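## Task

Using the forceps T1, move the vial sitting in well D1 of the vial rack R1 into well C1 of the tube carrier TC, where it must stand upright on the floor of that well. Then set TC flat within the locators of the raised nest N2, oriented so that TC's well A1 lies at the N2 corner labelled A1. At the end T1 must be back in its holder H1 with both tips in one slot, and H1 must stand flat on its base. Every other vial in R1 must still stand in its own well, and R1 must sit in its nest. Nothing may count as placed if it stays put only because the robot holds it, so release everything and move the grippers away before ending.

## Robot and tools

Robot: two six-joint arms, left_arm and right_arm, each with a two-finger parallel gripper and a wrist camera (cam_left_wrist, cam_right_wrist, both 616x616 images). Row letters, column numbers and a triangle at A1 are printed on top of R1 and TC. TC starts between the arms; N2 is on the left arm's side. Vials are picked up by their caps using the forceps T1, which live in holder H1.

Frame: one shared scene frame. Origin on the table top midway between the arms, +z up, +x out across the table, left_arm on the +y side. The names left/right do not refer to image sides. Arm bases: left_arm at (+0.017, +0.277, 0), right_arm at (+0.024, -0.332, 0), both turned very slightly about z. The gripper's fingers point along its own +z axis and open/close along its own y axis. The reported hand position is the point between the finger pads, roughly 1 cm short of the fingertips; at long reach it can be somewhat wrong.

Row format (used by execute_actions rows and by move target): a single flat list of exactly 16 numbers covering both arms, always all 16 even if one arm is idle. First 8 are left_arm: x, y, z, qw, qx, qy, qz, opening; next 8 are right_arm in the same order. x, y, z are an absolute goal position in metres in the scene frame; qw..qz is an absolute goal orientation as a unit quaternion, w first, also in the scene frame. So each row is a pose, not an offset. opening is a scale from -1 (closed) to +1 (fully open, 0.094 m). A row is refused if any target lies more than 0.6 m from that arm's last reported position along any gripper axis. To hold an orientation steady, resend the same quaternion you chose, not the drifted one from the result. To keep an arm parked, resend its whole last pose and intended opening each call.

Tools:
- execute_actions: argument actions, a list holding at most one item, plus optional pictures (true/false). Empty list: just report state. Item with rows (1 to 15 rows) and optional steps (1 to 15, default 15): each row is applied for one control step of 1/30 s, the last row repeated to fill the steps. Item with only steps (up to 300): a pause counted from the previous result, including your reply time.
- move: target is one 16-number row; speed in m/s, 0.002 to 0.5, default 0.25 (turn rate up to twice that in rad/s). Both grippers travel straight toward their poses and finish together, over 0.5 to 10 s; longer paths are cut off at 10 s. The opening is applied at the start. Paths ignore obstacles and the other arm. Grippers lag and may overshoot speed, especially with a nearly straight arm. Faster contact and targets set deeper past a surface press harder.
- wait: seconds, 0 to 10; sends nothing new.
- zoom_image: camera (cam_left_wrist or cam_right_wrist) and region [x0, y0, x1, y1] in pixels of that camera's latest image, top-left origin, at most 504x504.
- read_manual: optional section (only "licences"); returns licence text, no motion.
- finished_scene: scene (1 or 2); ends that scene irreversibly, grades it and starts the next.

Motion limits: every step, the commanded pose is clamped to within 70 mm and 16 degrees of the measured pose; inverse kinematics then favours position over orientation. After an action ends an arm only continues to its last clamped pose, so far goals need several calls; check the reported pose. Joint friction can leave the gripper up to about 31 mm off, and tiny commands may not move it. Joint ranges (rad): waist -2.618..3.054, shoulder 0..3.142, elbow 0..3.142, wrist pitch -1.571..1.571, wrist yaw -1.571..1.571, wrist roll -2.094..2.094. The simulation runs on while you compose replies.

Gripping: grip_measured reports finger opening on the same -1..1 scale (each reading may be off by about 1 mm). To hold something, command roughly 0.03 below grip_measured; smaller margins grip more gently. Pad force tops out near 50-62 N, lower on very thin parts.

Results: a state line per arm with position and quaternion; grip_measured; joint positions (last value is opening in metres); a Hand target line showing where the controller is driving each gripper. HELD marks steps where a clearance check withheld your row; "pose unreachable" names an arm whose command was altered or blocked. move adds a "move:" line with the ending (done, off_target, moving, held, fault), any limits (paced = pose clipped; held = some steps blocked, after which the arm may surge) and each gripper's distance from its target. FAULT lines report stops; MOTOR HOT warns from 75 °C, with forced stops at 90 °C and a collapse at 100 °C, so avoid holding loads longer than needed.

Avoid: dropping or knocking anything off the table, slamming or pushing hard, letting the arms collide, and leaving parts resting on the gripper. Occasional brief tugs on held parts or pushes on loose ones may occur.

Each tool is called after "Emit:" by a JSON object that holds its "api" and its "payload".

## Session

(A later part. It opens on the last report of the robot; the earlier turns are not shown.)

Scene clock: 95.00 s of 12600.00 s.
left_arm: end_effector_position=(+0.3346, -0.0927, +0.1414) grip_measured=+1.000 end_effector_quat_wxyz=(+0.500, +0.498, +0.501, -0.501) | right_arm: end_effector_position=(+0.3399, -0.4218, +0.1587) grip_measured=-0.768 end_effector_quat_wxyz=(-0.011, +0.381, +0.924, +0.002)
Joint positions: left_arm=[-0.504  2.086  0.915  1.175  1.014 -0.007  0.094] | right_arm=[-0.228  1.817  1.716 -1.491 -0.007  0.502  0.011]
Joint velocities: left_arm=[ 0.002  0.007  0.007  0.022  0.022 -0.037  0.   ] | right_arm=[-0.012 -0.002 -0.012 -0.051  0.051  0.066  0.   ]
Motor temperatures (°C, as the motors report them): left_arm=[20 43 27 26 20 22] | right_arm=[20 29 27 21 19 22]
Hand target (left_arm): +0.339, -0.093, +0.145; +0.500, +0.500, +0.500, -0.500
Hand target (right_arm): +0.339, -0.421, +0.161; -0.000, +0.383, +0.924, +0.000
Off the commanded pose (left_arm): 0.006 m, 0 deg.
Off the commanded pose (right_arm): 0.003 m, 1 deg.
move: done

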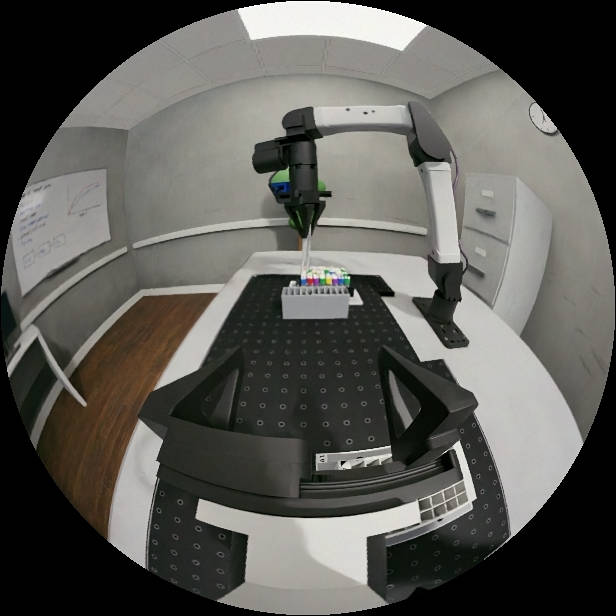

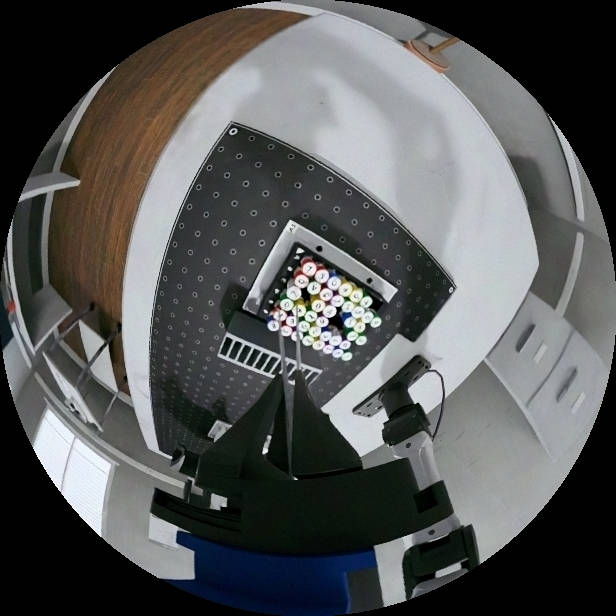

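Emit:
{"api": "move", "payload": {"target": [0.339,-0.093,0.145,0.5,0.5,0.5,-0.5,1,0.341,-0.4255,0.159,0.006,0.383,0.924,0,-0.77], "speed": 0.01}}

Emit:
{"api": "zoom_image", "payload": {"camera": "cam_right_wrist", "region": [250,270,350,370]}}

Scene clock: 98.90 s of 12600.00 s.
left_arm: end_effector_position=(+0.3346, -0.0927, +0.1414) grip_measured=+1.000 end_effector_quat_wxyz=(+0.500, +0.498, +0.501, -0.501) | right_arm: end_effector_position=(+0.3452, -0.4233, +0.1587) grip_measured=-0.768 end_effector_quat_wxyz=(+0.000, +0.381, +0.924, +0.003)
Joint positions: left_arm=[-0.504  2.086  0.915  1.175  1.014 -0.007  0.094] | right_arm=[-0.228  1.817  1.716 -1.468 -0.007  0.502  0.011]
Joint velocities: left_arm=[ 0.002  0.002 -0.017  0.007  0.037 -0.022  0.   ] | right_arm=[ 0.002 -0.007 -0.012  0.022  0.037  0.051 -0.001]
Motor temperatures (°C, as the motors report them): left_arm=[20 44 27 26 20 22] | right_arm=[20 30 27 21 19 22]
Hand target (left_arm): +0.339, -0.093, +0.145; +0.500, +0.500, +0.500, -0.500
Hand target (right_arm): +0.341, -0.425, +0.159; +0.006, +0.383, +0.924, +0.000
Off the commanded pose (left_arm): 0.006 m, 0 deg.
Off the commanded pose (right_arm): 0.005 m, 1 deg.
move: done

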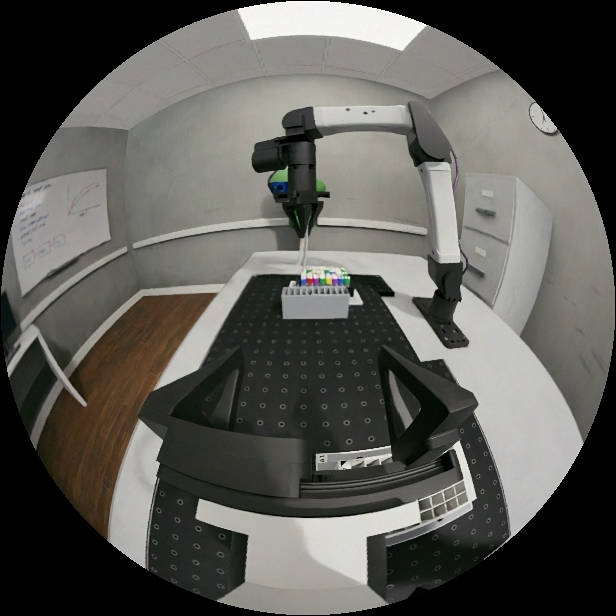

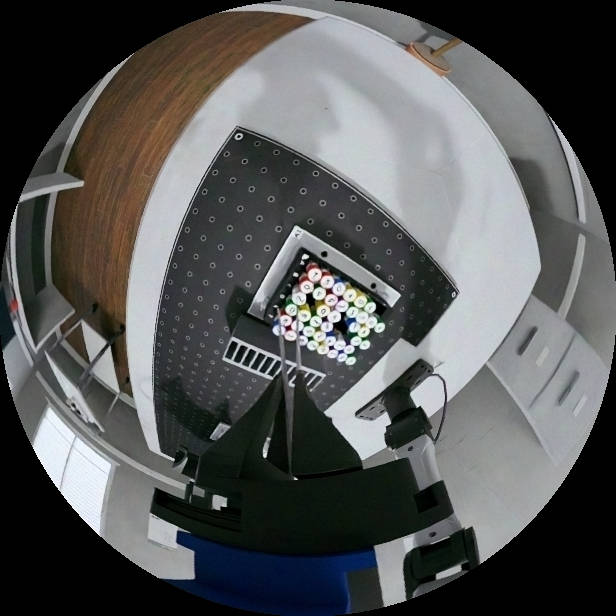

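Region (250, 270, 350, 370) of cam_right_wrist's 616x616 image, scaled by 5.040, with more detail than that image has.

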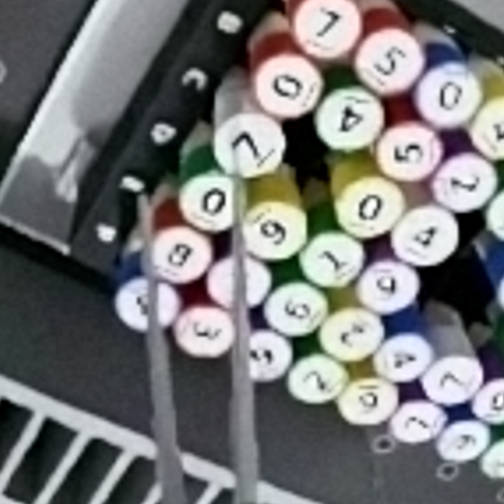

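Emit:
{"api": "move", "payload": {"target": [0.339,-0.093,0.145,0.5,0.5,0.5,-0.5,1,0.341,-0.4255,0.159,-0.005,0.383,0.924,0,-0.77], "speed": 0.01}}

Emit:
{"api": "zoom_image", "payload": {"camera": "cam_right_wrist", "region": [250,270,350,370]}}

Scene clock: 106.93 s of 12600.00 s.
left_arm: end_effector_position=(+0.3346, -0.0927, +0.1414) grip_measured=+1.000 end_effector_quat_wxyz=(+0.500, +0.498, +0.501, -0.501) | right_arm: end_effector_position=(+0.3443, -0.4231, +0.1587) grip_measured=-0.768 end_effector_quat_wxyz=(-0.002, +0.381, +0.924, +0.003)
Joint positions: left_arm=[-0.504  2.086  0.915  1.175  1.014 -0.007  0.094] | right_arm=[-0.228  1.817  1.716 -1.472 -0.007  0.502  0.011]
Joint velocities: left_arm=[-0.012 -0.017 -0.012 -0.051  0.007 -0.007  0.   ] | right_arm=[ 0.002 -0.002 -0.002 -0.037 -0.007 -0.037  0.   ]
Motor temperatures (°C, as the motors report them): left_arm=[20 44 27 26 20 22] | right_arm=[20 31 27 21 19 22]
Hand target (left_arm): +0.339, -0.093, +0.145; +0.500, +0.500, +0.500, -0.500
Hand target (right_arm): +0.341, -0.426, +0.159; -0.005, +0.383, +0.924, -0.000
Off the commanded pose (left_arm): 0.006 m, 0 deg.
Off the commanded pose (right_arm): 0.004 m, 1 deg.
After step 90, 4.13 s passed at rest.
move: done

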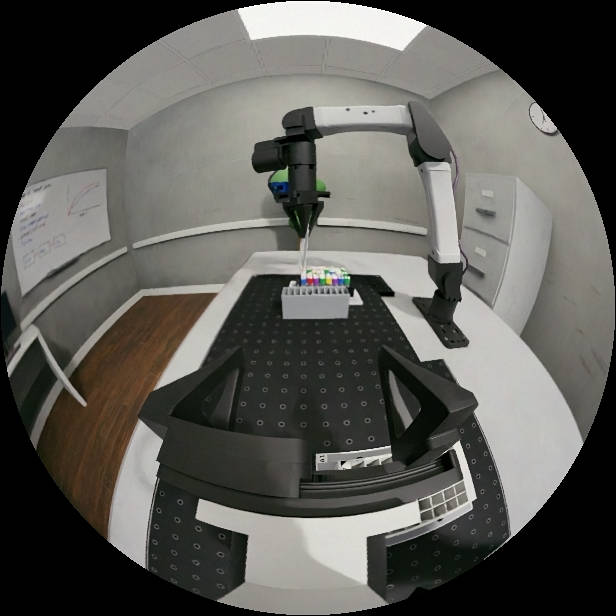

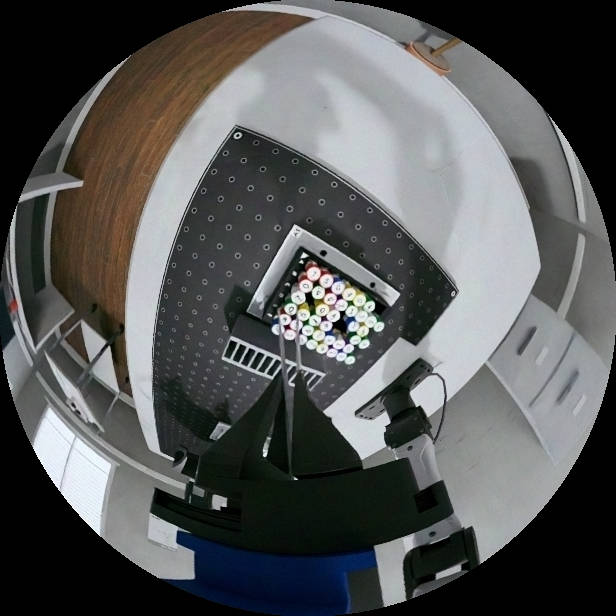

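Region (250, 270, 350, 370) of cam_right_wrist's 616x616 image, scaled by 5.040, with more detail than that image has.

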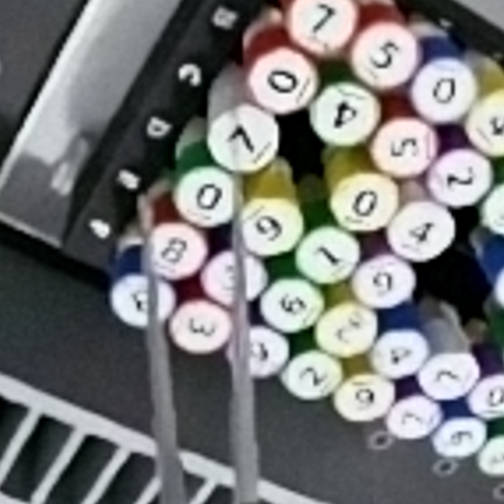

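Another 0.012 rad.

Emit:
{"api": "move", "payload": {"target": [0.339,-0.093,0.145,0.5,0.5,0.5,-0.5,1,0.341,-0.4255,0.159,-0.0115,0.383,0.924,0,-0.77], "speed": 0.01}}

Emit:
{"api": "zoom_image", "payload": {"camera": "cam_right_wrist", "region": [250,270,350,370]}}

Scene clock: 109.40 s of 12600.00 s.
left_arm: end_effector_position=(+0.3346, -0.0927, +0.1414) grip_measured=+1.000 end_effector_quat_wxyz=(+0.500, +0.498, +0.501, -0.501) | right_arm: end_effector_position=(+0.3406, -0.4220, +0.1587) grip_measured=-0.768 end_effector_quat_wxyz=(-0.009, +0.381, +0.924, +0.002)
Joint positions: left_arm=[-0.504  2.086  0.915  1.175  1.014 -0.007  0.094] | right_arm=[-0.228  1.817  1.716 -1.488 -0.007  0.502  0.011]
Joint velocities: left_arm=[ 0.012  0.002 -0.007 -0.051 -0.037 -0.007  0.   ] | right_arm=[-0.007 -0.007 -0.007 -0.11  -0.051 -0.095 -0.001]
Motor temperatures (°C, as the motors report them): left_arm=[20 45 27 27 20 22] | right_arm=[20 31 27 21 19 22]
Hand target (left_arm): +0.339, -0.093, +0.145; +0.500, +0.500, +0.500, -0.500
Hand target (right_arm): +0.341, -0.426, +0.159; -0.011, +0.383, +0.924, -0.000
Off the commanded pose (left_arm): 0.006 m, 0 deg.
Off the commanded pose (right_arm): 0.004 m, 0 deg.
move: done

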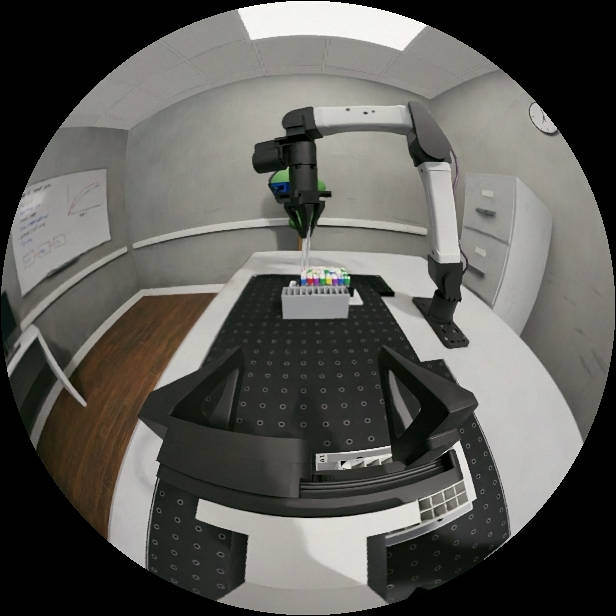

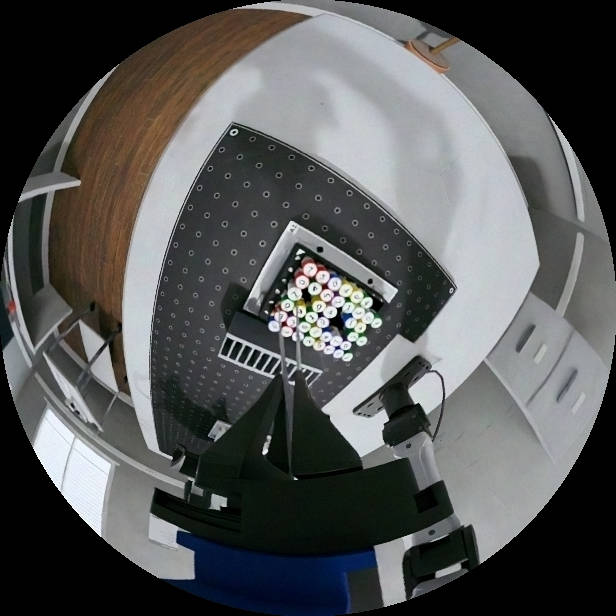

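Region (250, 270, 350, 370) of cam_right_wrist's 616x616 image, scaled by 5.040, with more detail than that image has.

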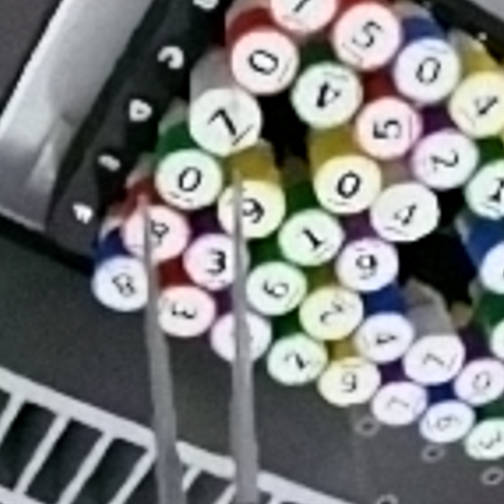

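Emit:
{"api": "move", "payload": {"target": [0.339,-0.093,0.145,0.5,0.5,0.5,-0.5,1,0.341,-0.4265,0.155,-0.016,0.383,0.924,0,-0.77], "speed": 0.01}}

Emit:
{"api": "zoom_image", "payload": {"camera": "cam_right_wrist", "region": [250,270,350,370]}}

Scene clock: 115.33 s of 12600.00 s.
left_arm: end_effector_position=(+0.3346, -0.0927, +0.1414) grip_measured=+1.000 end_effector_quat_wxyz=(+0.500, +0.498, +0.501, -0.501) | right_arm: end_effector_position=(+0.3404, -0.4220, +0.1587) grip_measured=-0.768 end_effector_quat_wxyz=(-0.010, +0.381, +0.924, +0.002)
Joint positions: left_arm=[-0.504  2.086  0.915  1.175  1.014 -0.007  0.094] | right_arm=[-0.228  1.817  1.716 -1.489 -0.007  0.502  0.011]
Joint velocities: left_arm=[ 0.002  0.002 -0.007 -0.051  0.022 -0.022  0.   ] | right_arm=[-0.002  0.002 -0.007  0.051  0.022 -0.037 -0.   ]
Motor temperatures (°C, as the motors report them): left_arm=[20 45 28 27 20 22] | right_arm=[20 30 27 21 19 22]
Hand target (left_arm): +0.339, -0.093, +0.145; +0.500, +0.500, +0.500, -0.500
Hand target (right_arm): +0.341, -0.426, +0.155; -0.016, +0.383, +0.924, -0.000
Off the commanded pose (left_arm): 0.006 m, 0 deg.
Off the commanded pose (right_arm): 0.006 m, 1 deg.
After step 90, 2.00 s passed at rest.
move: done

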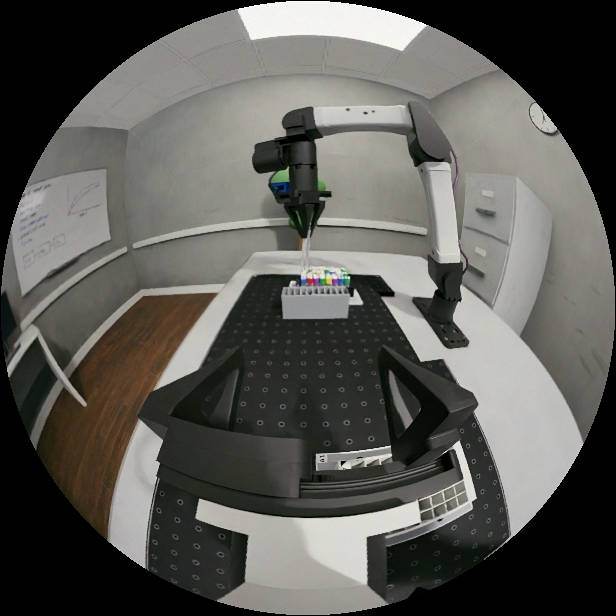

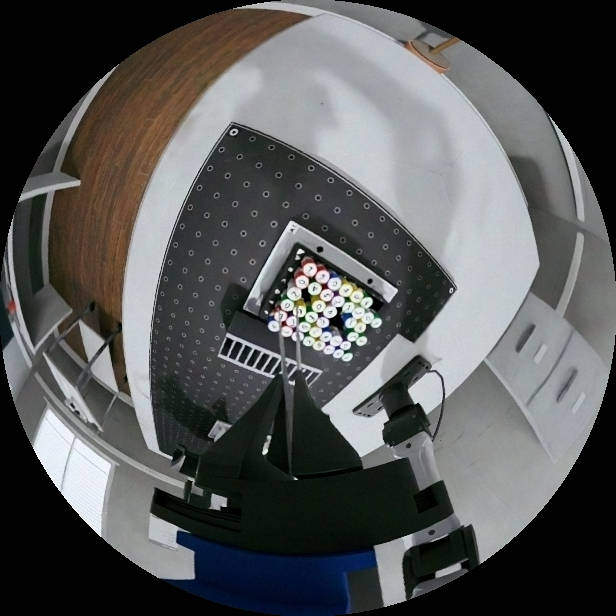

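Region (250, 270, 350, 370) of cam_right_wrist's 616x616 image, scaled by 5.040, with more detail than that image has.

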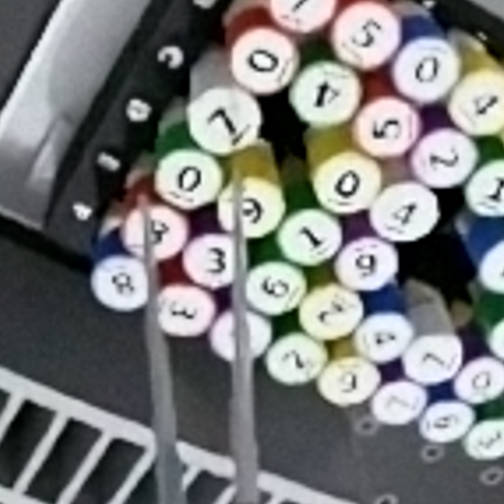

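Emit:
{"api": "move", "payload": {"target": [0.339,-0.093,0.145,0.5,0.5,0.5,-0.5,1,0.342,-0.428,0.150,-0.012,0.383,0.924,0,-0.77], "speed": 0.01}}

Emit:
{"api": "zoom_image", "payload": {"camera": "cam_right_wrist", "region": [250,270,350,370]}}

Emit:
{"api": "zoom_image", "payload": {"camera": "cam_left_wrist", "region": [260,210,360,310]}}

Scene clock: 119.10 s of 12600.00 s.
left_arm: end_effector_position=(+0.3346, -0.0927, +0.1414) grip_measured=+1.000 end_effector_quat_wxyz=(+0.500, +0.498, +0.501, -0.501) | right_arm: end_effector_position=(+0.3429, -0.4245, +0.1587) grip_measured=-0.768 end_effector_quat_wxyz=(-0.003, +0.384, +0.923, +0.003)
Joint positions: left_arm=[-0.504  2.086  0.915  1.175  1.014 -0.007  0.094] | right_arm=[-0.233  1.817  1.716 -1.476 -0.007  0.502  0.011]
Joint velocities: left_arm=[ 0.002 -0.002  0.017 -0.007 -0.051 -0.037  0.   ] | right_arm=[-0.017  0.002  0.002  0.007  0.037  0.022 -0.001]
Motor temperatures (°C, as the motors report them): left_arm=[20 46 28 27 20 22] | right_arm=[20 30 28 21 19 22]
Hand target (left_arm): +0.339, -0.093, +0.145; +0.500, +0.500, +0.500, -0.500
Hand target (right_arm): +0.342, -0.428, +0.150; -0.012, +0.383, +0.924, +0.000
Off the commanded pose (left_arm): 0.006 m, 0 deg.
Off the commanded pose (right_arm): 0.009 m, 1 deg.
move: done

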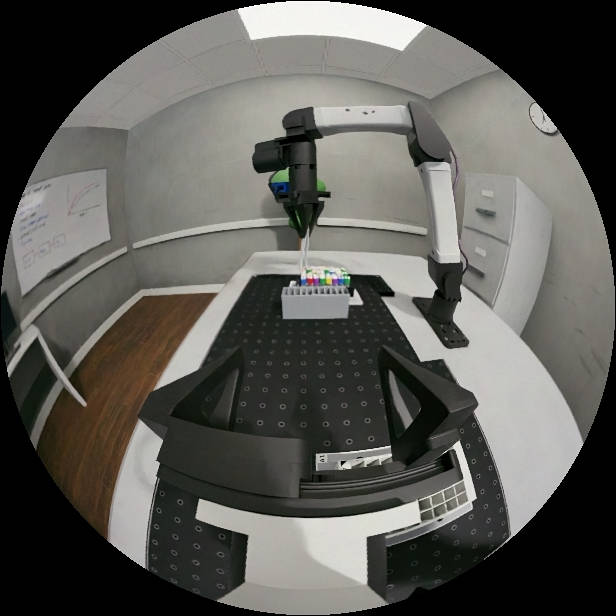

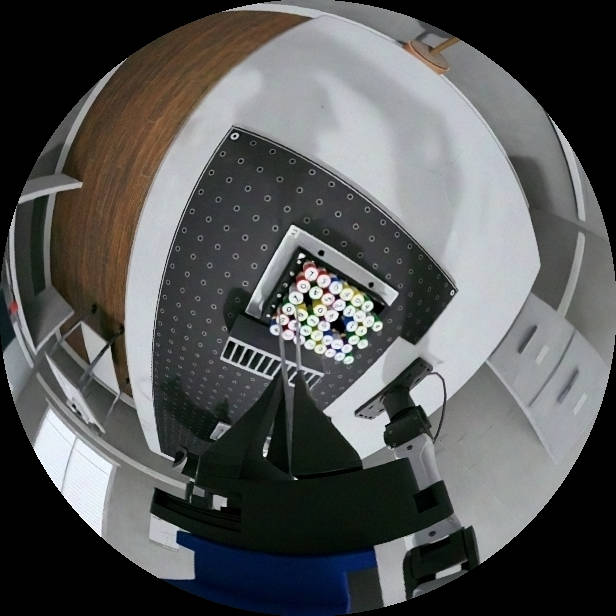

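Region (250, 270, 350, 370) of cam_right_wrist's 616x616 image, scaled by 5.040, with more detail than that image has.

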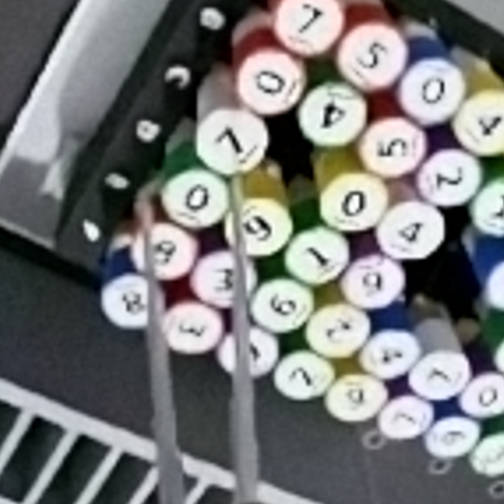

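Region (260, 210, 360, 310) of cam_left_wrist's 616x616 image, scaled by 5.040, with more detail than that image has.

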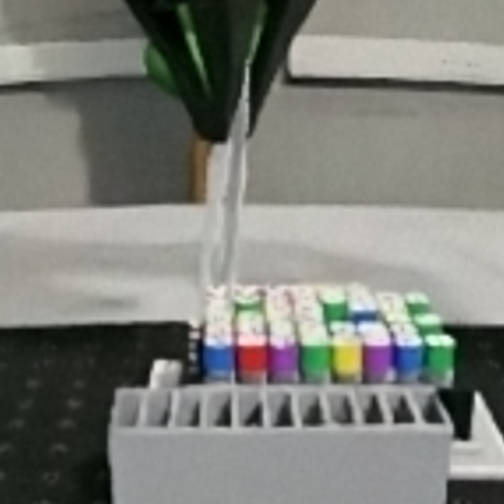

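Emit:
{"api": "move", "payload": {"target": [0.339,-0.093,0.145,0.5,0.5,0.5,-0.5,1,0.342,-0.428,0.145,-0.014,0.383,0.924,0,-0.77], "speed": 0.01}}

Emit:
{"api": "zoom_image", "payload": {"camera": "cam_right_wrist", "region": [250,270,350,370]}}

Emit:
{"api": "zoom_image", "payload": {"camera": "cam_left_wrist", "region": [260,210,360,310]}}

Scene clock: 123.13 s of 12600.00 s.
left_arm: end_effector_position=(+0.3346, -0.0927, +0.1414) grip_measured=+1.000 end_effector_quat_wxyz=(+0.500, +0.498, +0.501, -0.501) | right_arm: end_effector_position=(+0.3429, -0.4245, +0.1549) grip_measured=-0.768 end_effector_quat_wxyz=(-0.004, +0.384, +0.923, +0.003)
Joint positions: left_arm=[-0.504  2.086  0.915  1.175  1.014 -0.007  0.094] | right_arm=[-0.233  1.817  1.701 -1.463 -0.007  0.502  0.011]
Joint velocities: left_arm=[ 0.007  0.007 -0.002 -0.022 -0.066 -0.007  0.   ] | right_arm=[ 0.017 -0.002 -0.002 -0.007 -0.007 -0.007 -0.   ]
Motor temperatures (°C, as the motors report them): left_arm=[20 46 28 27 20 22] | right_arm=[20 30 27 21 19 22]
Hand target (left_arm): +0.339, -0.093, +0.145; +0.500, +0.500, +0.500, -0.500
Hand target (right_arm): +0.342, -0.428, +0.145; -0.014, +0.383, +0.924, -0.000
Off the commanded pose (left_arm): 0.006 m, 0 deg.
Off the commanded pose (right_arm): 0.011 m, 1 deg.
move: off_target (right_arm)

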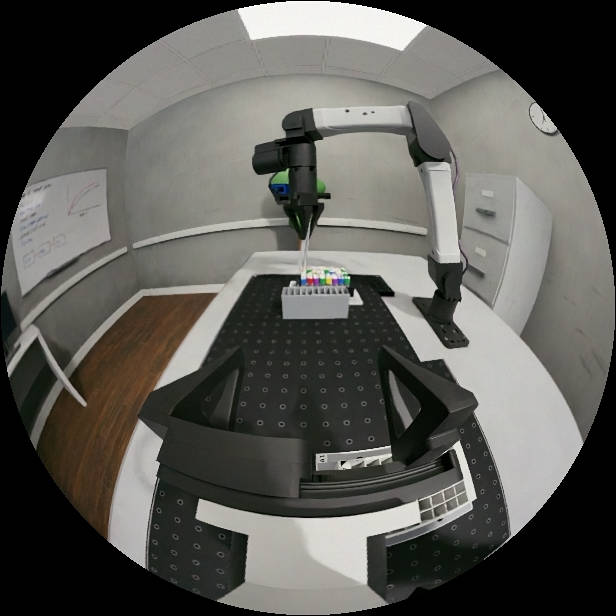

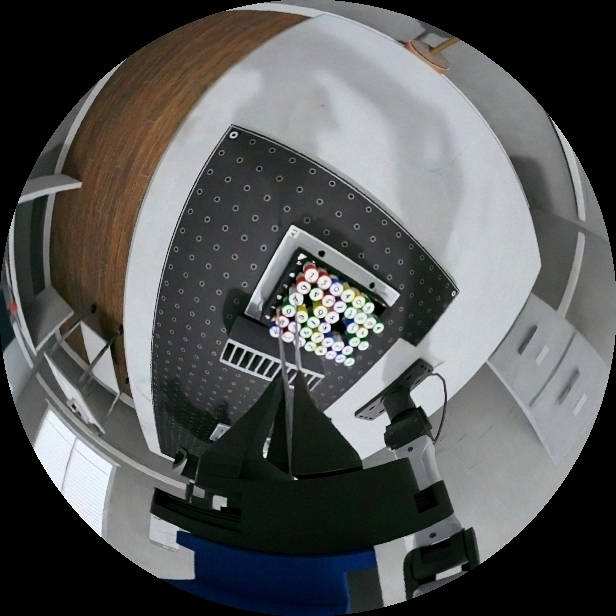

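Region (250, 270, 350, 370) of cam_right_wrist's 616x616 image, scaled by 5.040, with more detail than that image has.

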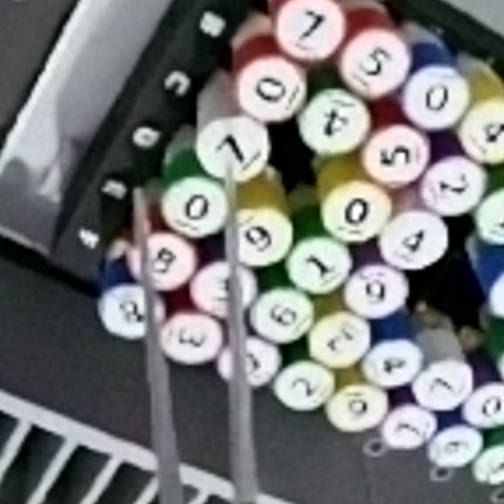

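Region (260, 210, 360, 310) of cam_left_wrist's 616x616 image, scaled by 5.040, with more detail than that image has.

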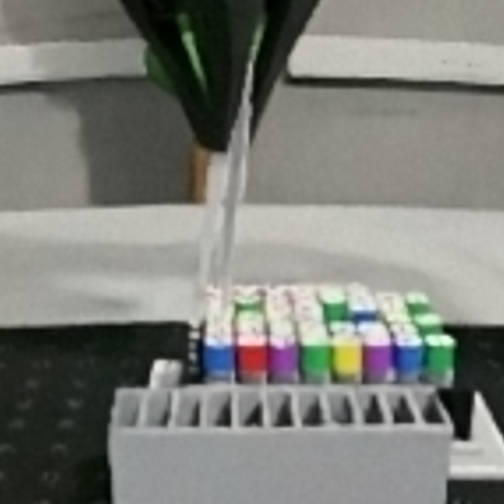

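Emit:
{"api": "move", "payload": {"target": [0.339,-0.093,0.145,0.5,0.5,0.5,-0.5,1,0.340,-0.418,0.185,-0.005,0.383,0.924,0,-0.77], "speed": 0.05}}

Emit:
{"api": "move", "payload": {"target": [0.339,-0.093,0.145,0.5,0.5,0.5,-0.5,1,0.337,-0.418,0.158,-0.012,0.383,0.924,0,-0.77], "speed": 0.01}}

Emit:
{"api": "zoom_image", "payload": {"camera": "cam_right_wrist", "region": [250,270,350,370]}}

Emit:
{"api": "zoom_image", "payload": {"camera": "cam_left_wrist", "region": [260,210,360,310]}}

Scene clock: 129.47 s of 12600.00 s.
left_arm: end_effector_position=(+0.3346, -0.0927, +0.1414) grip_measured=+1.000 end_effector_quat_wxyz=(+0.500, +0.498, +0.501, -0.501) | right_arm: end_effector_position=(+0.3378, -0.4194, +0.1729) grip_measured=-0.768 end_effector_quat_wxyz=(-0.011, +0.381, +0.924, +0.002)
Joint positions: left_arm=[-0.504  2.086  0.915  1.175  1.014 -0.007  0.094] | right_arm=[-0.222  1.817  1.773 -1.549 -0.007  0.507  0.011]
Joint velocities: left_arm=[ 0.007  0.002 -0.017 -0.066 -0.066 -0.11   0.   ] | right_arm=[ 0.007 -0.007 -0.032  0.022 -0.051  0.022 -0.001]
Motor temperatures (°C, as the motors report them): left_arm=[20 47 28 27 20 22] | right_arm=[20 30 27 21 19 22]
Hand target (left_arm): +0.339, -0.093, +0.145; +0.500, +0.500, +0.500, -0.500
Hand target (right_arm): +0.340, -0.418, +0.185; +0.006, +0.383, +0.924, +0.002
Off the commanded pose (left_arm): 0.006 m, 0 deg.
Off the commanded pose (right_arm): 0.012 m, 1 deg.
joint sent to its limit (right arm) — the command would take joint 4 (wrist pitch) past its lower limit, so that joint was sent only as far as its limit.
After step 90, 2.40 s passed at rest.
move: off_target (right_arm)

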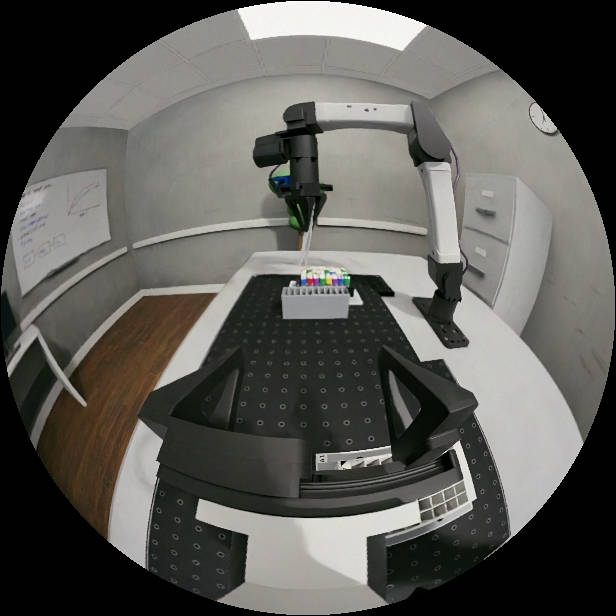

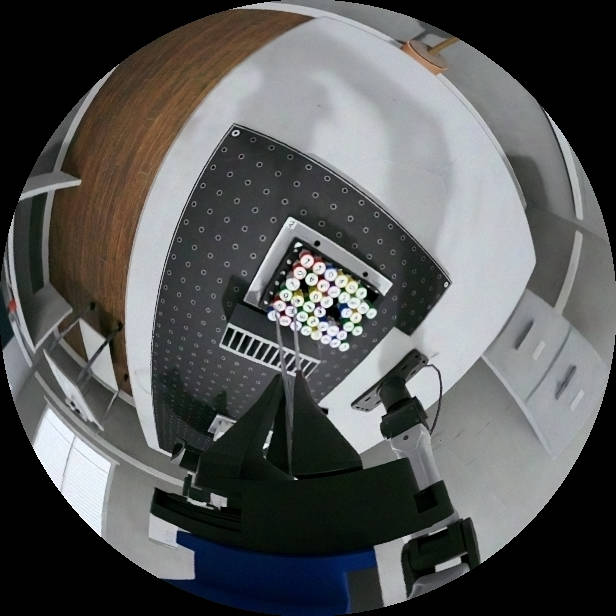

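Scene clock: 131.20 s of 12600.00 s.
left_arm: end_effector_position=(+0.3346, -0.0927, +0.1414) grip_measured=+1.000 end_effector_quat_wxyz=(+0.500, +0.498, +0.501, -0.501) | right_arm: end_effector_position=(+0.3376, -0.4193, +0.1587) grip_measured=-0.768 end_effector_quat_wxyz=(-0.017, +0.381, +0.924, +0.001)
Joint positions: left_arm=[-0.504  2.086  0.915  1.175  1.014 -0.007  0.094] | right_arm=[-0.222  1.817  1.715 -1.502 -0.007  0.507  0.011]
Joint velocities: left_arm=[ 0.007 -0.007 -0.022  0.007  0.022 -0.022  0.   ] | right_arm=[ 0.007 -0.007 -0.007  0.007  0.051  0.051 -0.   ]
Motor temperatures (°C, as the motors report them): left_arm=[20 47 28 27 20 22] | right_arm=[20 30 27 21 19 22]
Hand target (left_arm): +0.339, -0.093, +0.145; +0.500, +0.500, +0.500, -0.500
Hand target (right_arm): +0.337, -0.418, +0.158; -0.012, +0.383, +0.924, +0.000
Off the commanded pose (left_arm): 0.006 m, 0 deg.
Off the commanded pose (right_arm): 0.002 m, 1 deg.
move: done

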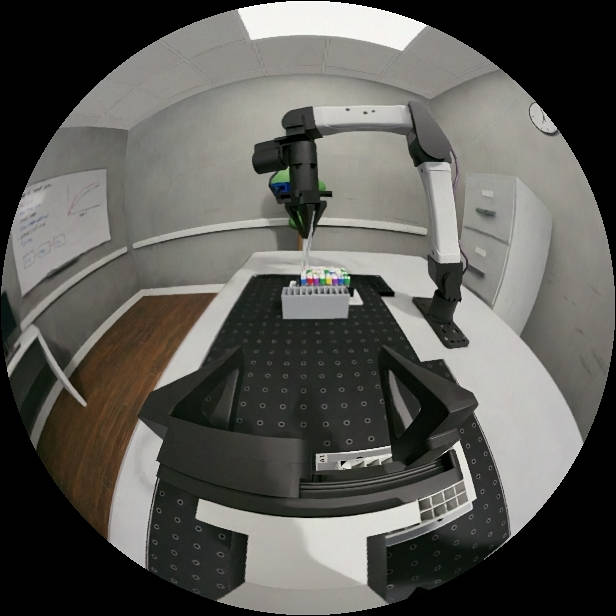

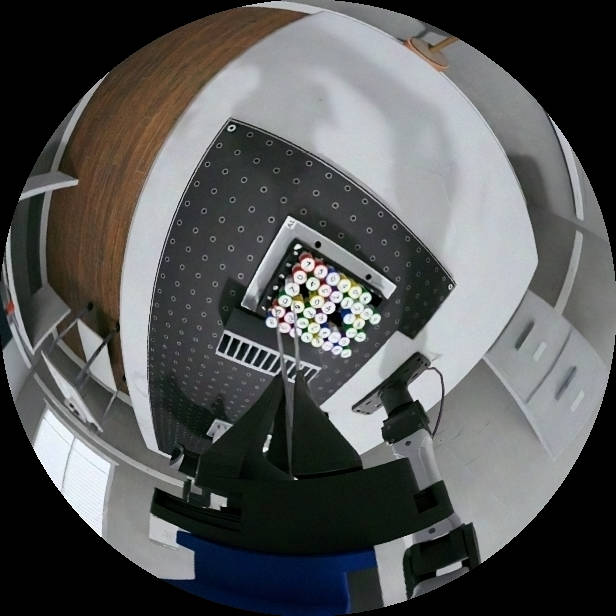

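Region (250, 270, 350, 370) of cam_right_wrist's 616x616 image, scaled by 5.040, with more detail than that image has.

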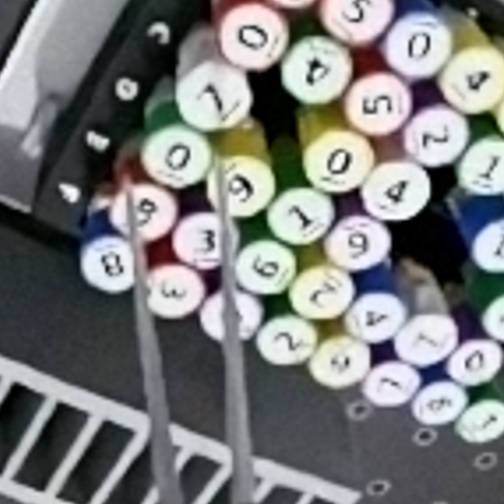

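Region (260, 210, 360, 310) of cam_left_wrist's 616x616 image, scaled by 5.040, with more detail than that image has.

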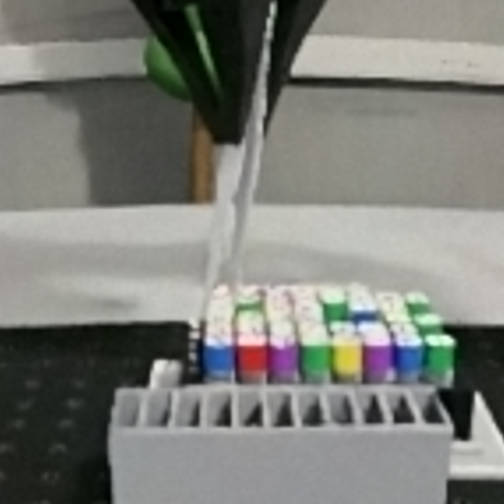

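Emit:
{"api": "execute_actions", "payload": {"actions": [{"rows":[[0.339,-0.093,0.145,0.5,0.5,0.5,-0.5,1,0.336,-0.418,0.146,-0.014,0.383,0.924,0,-0.77]],"steps":15}]}}

Emit:
{"api": "zoom_image", "payload": {"camera": "cam_right_wrist", "region": [250,270,350,370]}}

Emit:
{"api": "zoom_image", "payload": {"camera": "cam_left_wrist", "region": [260,210,360,310]}}

Scene clock: 138.23 s of 12600.00 s.
left_arm: end_effector_position=(+0.3346, -0.0927, +0.1414) grip_measured=+1.000 end_effector_quat_wxyz=(+0.500, +0.498, +0.501, -0.501) | right_arm: end_effector_position=(+0.3360, -0.4189, +0.1459) grip_measured=-0.768 end_effector_quat_wxyz=(-0.021, +0.381, +0.924, +0.001)
Joint positions: left_arm=[-0.504  2.086  0.915  1.175  1.014 -0.007  0.094] | right_arm=[-0.222  1.812  1.658 -1.458 -0.007  0.507  0.011]
Joint velocities: left_arm=[ 0.017  0.002 -0.012 -0.007  0.007 -0.051  0.   ] | right_arm=[ 0.012  0.007  0.002 -0.022  0.022  0.022  0.001]
Motor temperatures (°C, as the motors report them): left_arm=[20 47 28 28 20 22] | right_arm=[20 31 27 21 19 22]
Hand target (left_arm): +0.339, -0.093, +0.145; +0.500, +0.500, +0.500, -0.500
Hand target (right_arm): +0.336, -0.418, +0.146; -0.014, +0.383, +0.924, +0.000
Off the commanded pose (left_arm): 0.006 m, 0 deg.
Off the commanded pose (right_arm): 0.001 m, 1 deg.
Steps of this call (steps 1 to 90: nothing new was sent; then 3.53 s passed at rest; steps 91 to 105: all 15 steps of this action). Readings (end_effector_position):
91: left_arm (+0.3346, -0.0927, +0.1414) | right_arm (+0.3381, -0.4195, +0.1569)
92: left_arm (+0.3346, -0.0927, +0.1414) | right_arm (+0.3372, -0.4192, +0.1541)
94: left_arm (+0.3346, -0.0927, +0.1414) | right_arm (+0.3342, -0.4184, +0.1485)
98: left_arm (+0.3346, -0.0927, +0.1414) | right_arm (+0.3340, -0.4183, +0.1460)
105: the state above

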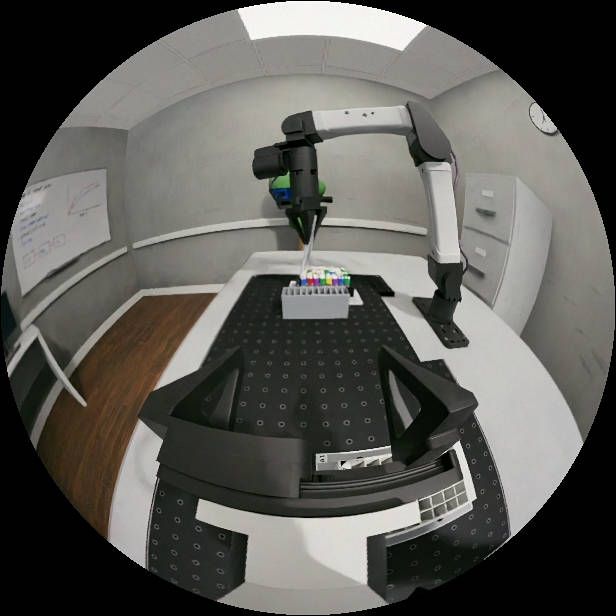

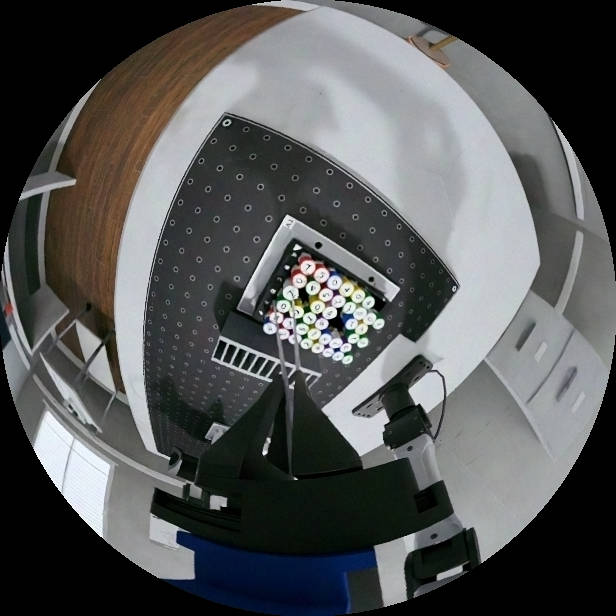

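Region (250, 270, 350, 370) of cam_right_wrist's 616x616 image, scaled by 5.040, with more detail than that image has.

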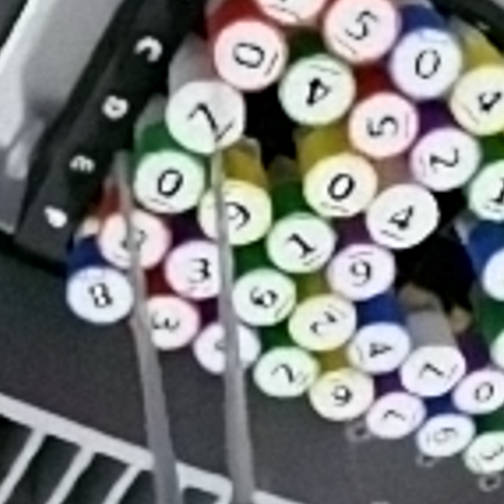

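Region (260, 210, 360, 310) of cam_left_wrist's 616x616 image, scaled by 5.040, with more detail than that image has.

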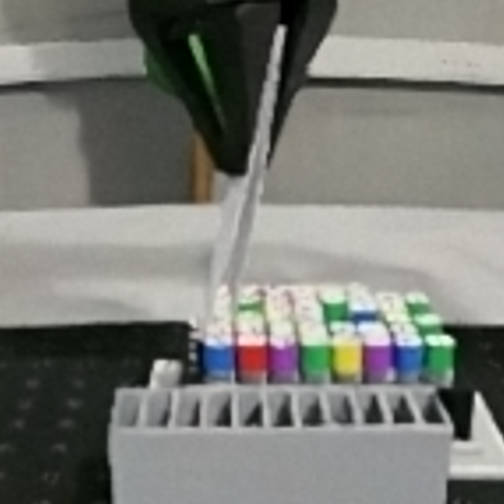

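Emit:
{"api": "execute_actions", "payload": {"actions": [{"rows":[[0.339,-0.093,0.145,0.5,0.5,0.5,-0.5,1,0.336,-0.418,0.146,-0.014,0.383,0.924,0,-0.80],[0.339,-0.093,0.145,0.5,0.5,0.5,-0.5,1,0.336,-0.418,0.146,-0.014,0.383,0.924,0,-0.82],[0.339,-0.093,0.145,0.5,0.5,0.5,-0.5,1,0.336,-0.418,0.146,-0.014,0.383,0.924,0,-0.84],[0.339,-0.093,0.145,0.5,0.5,0.5,-0.5,1,0.336,-0.418,0.146,-0.014,0.383,0.924,0,-0.86],[0.339,-0.093,0.145,0.5,0.5,0.5,-0.5,1,0.336,-0.418,0.146,-0.014,0.383,0.924,0,-0.88]],"steps":15}]}}

Emit:
{"api": "zoom_image", "payload": {"camera": "cam_right_wrist", "region": [250,270,350,370]}}

Scene clock: 141.70 s of 12600.00 s.
left_arm: end_effector_position=(+0.3346, -0.0927, +0.1414) grip_measured=+1.000 end_effector_quat_wxyz=(+0.500, +0.498, +0.501, -0.501) | right_arm: end_effector_position=(+0.3370, -0.4188, +0.1459) grip_measured=-0.866 end_effector_quat_wxyz=(-0.019, +0.381, +0.924, +0.002)
Joint positions: left_arm=[-0.504  2.086  0.915  1.175  1.014 -0.007  0.094] | right_arm=[-0.222  1.812  1.658 -1.454 -0.008  0.507  0.006]
Joint velocities: left_arm=[-0.027 -0.012  0.002 -0.037 -0.051  0.007  0.   ] | right_arm=[ 0.007 -0.012 -0.002 -0.007  0.081 -0.11  -0.001]
Motor temperatures (°C, as the motors report them): left_arm=[20 47 28 28 20 22] | right_arm=[20 31 27 21 19 22]
Hand target (left_arm): +0.339, -0.093, +0.145; +0.500, +0.500, +0.500, -0.500
Hand target (right_arm): +0.336, -0.418, +0.146; -0.014, +0.383, +0.924, +0.000
Off the commanded pose (left_arm): 0.006 m, 0 deg.
Off the commanded pose (right_arm): 0.001 m, 1 deg.
Steps of this call (steps 1 to 89: nothing new was sent; steps 90 to 104: all 15 steps of this action). Readings (end_effector_position):
90: left_arm (+0.3346, -0.0927, +0.1414) | right_arm (+0.3363, -0.4190, +0.1459)
91: left_arm (+0.3346, -0.0927, +0.1414) | right_arm (+0.3363, -0.4190, +0.1459)
93: left_arm (+0.3346, -0.0927, +0.1414) | right_arm (+0.3366, -0.4190, +0.1459)
97: left_arm (+0.3346, -0.0927, +0.1414) | right_arm (+0.3370, -0.4188, +0.1459)
104: the state above

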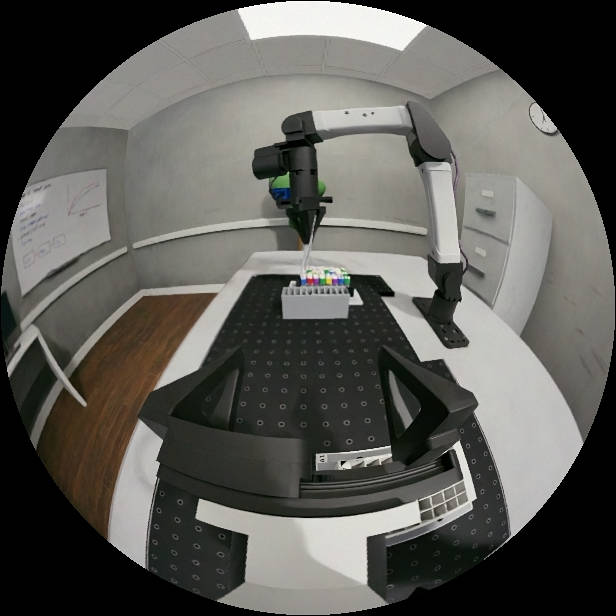

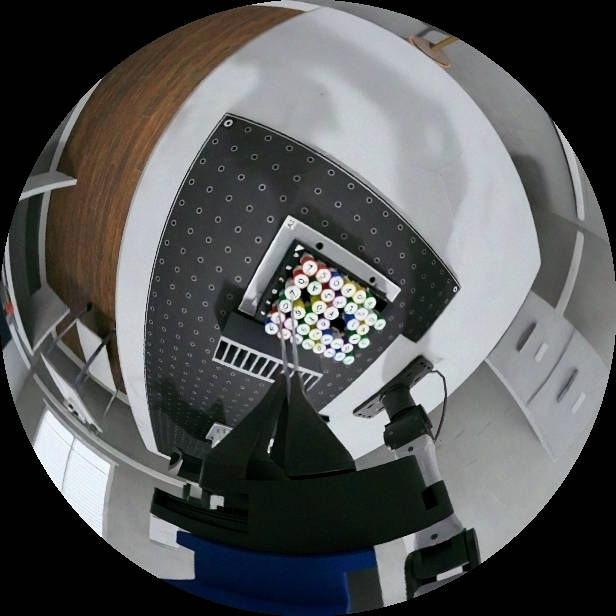

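Region (250, 270, 350, 370) of cam_right_wrist's 616x616 image, scaled by 5.040, with more detail than that image has.

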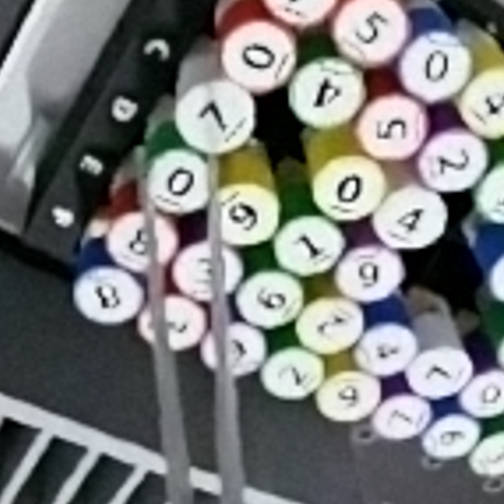

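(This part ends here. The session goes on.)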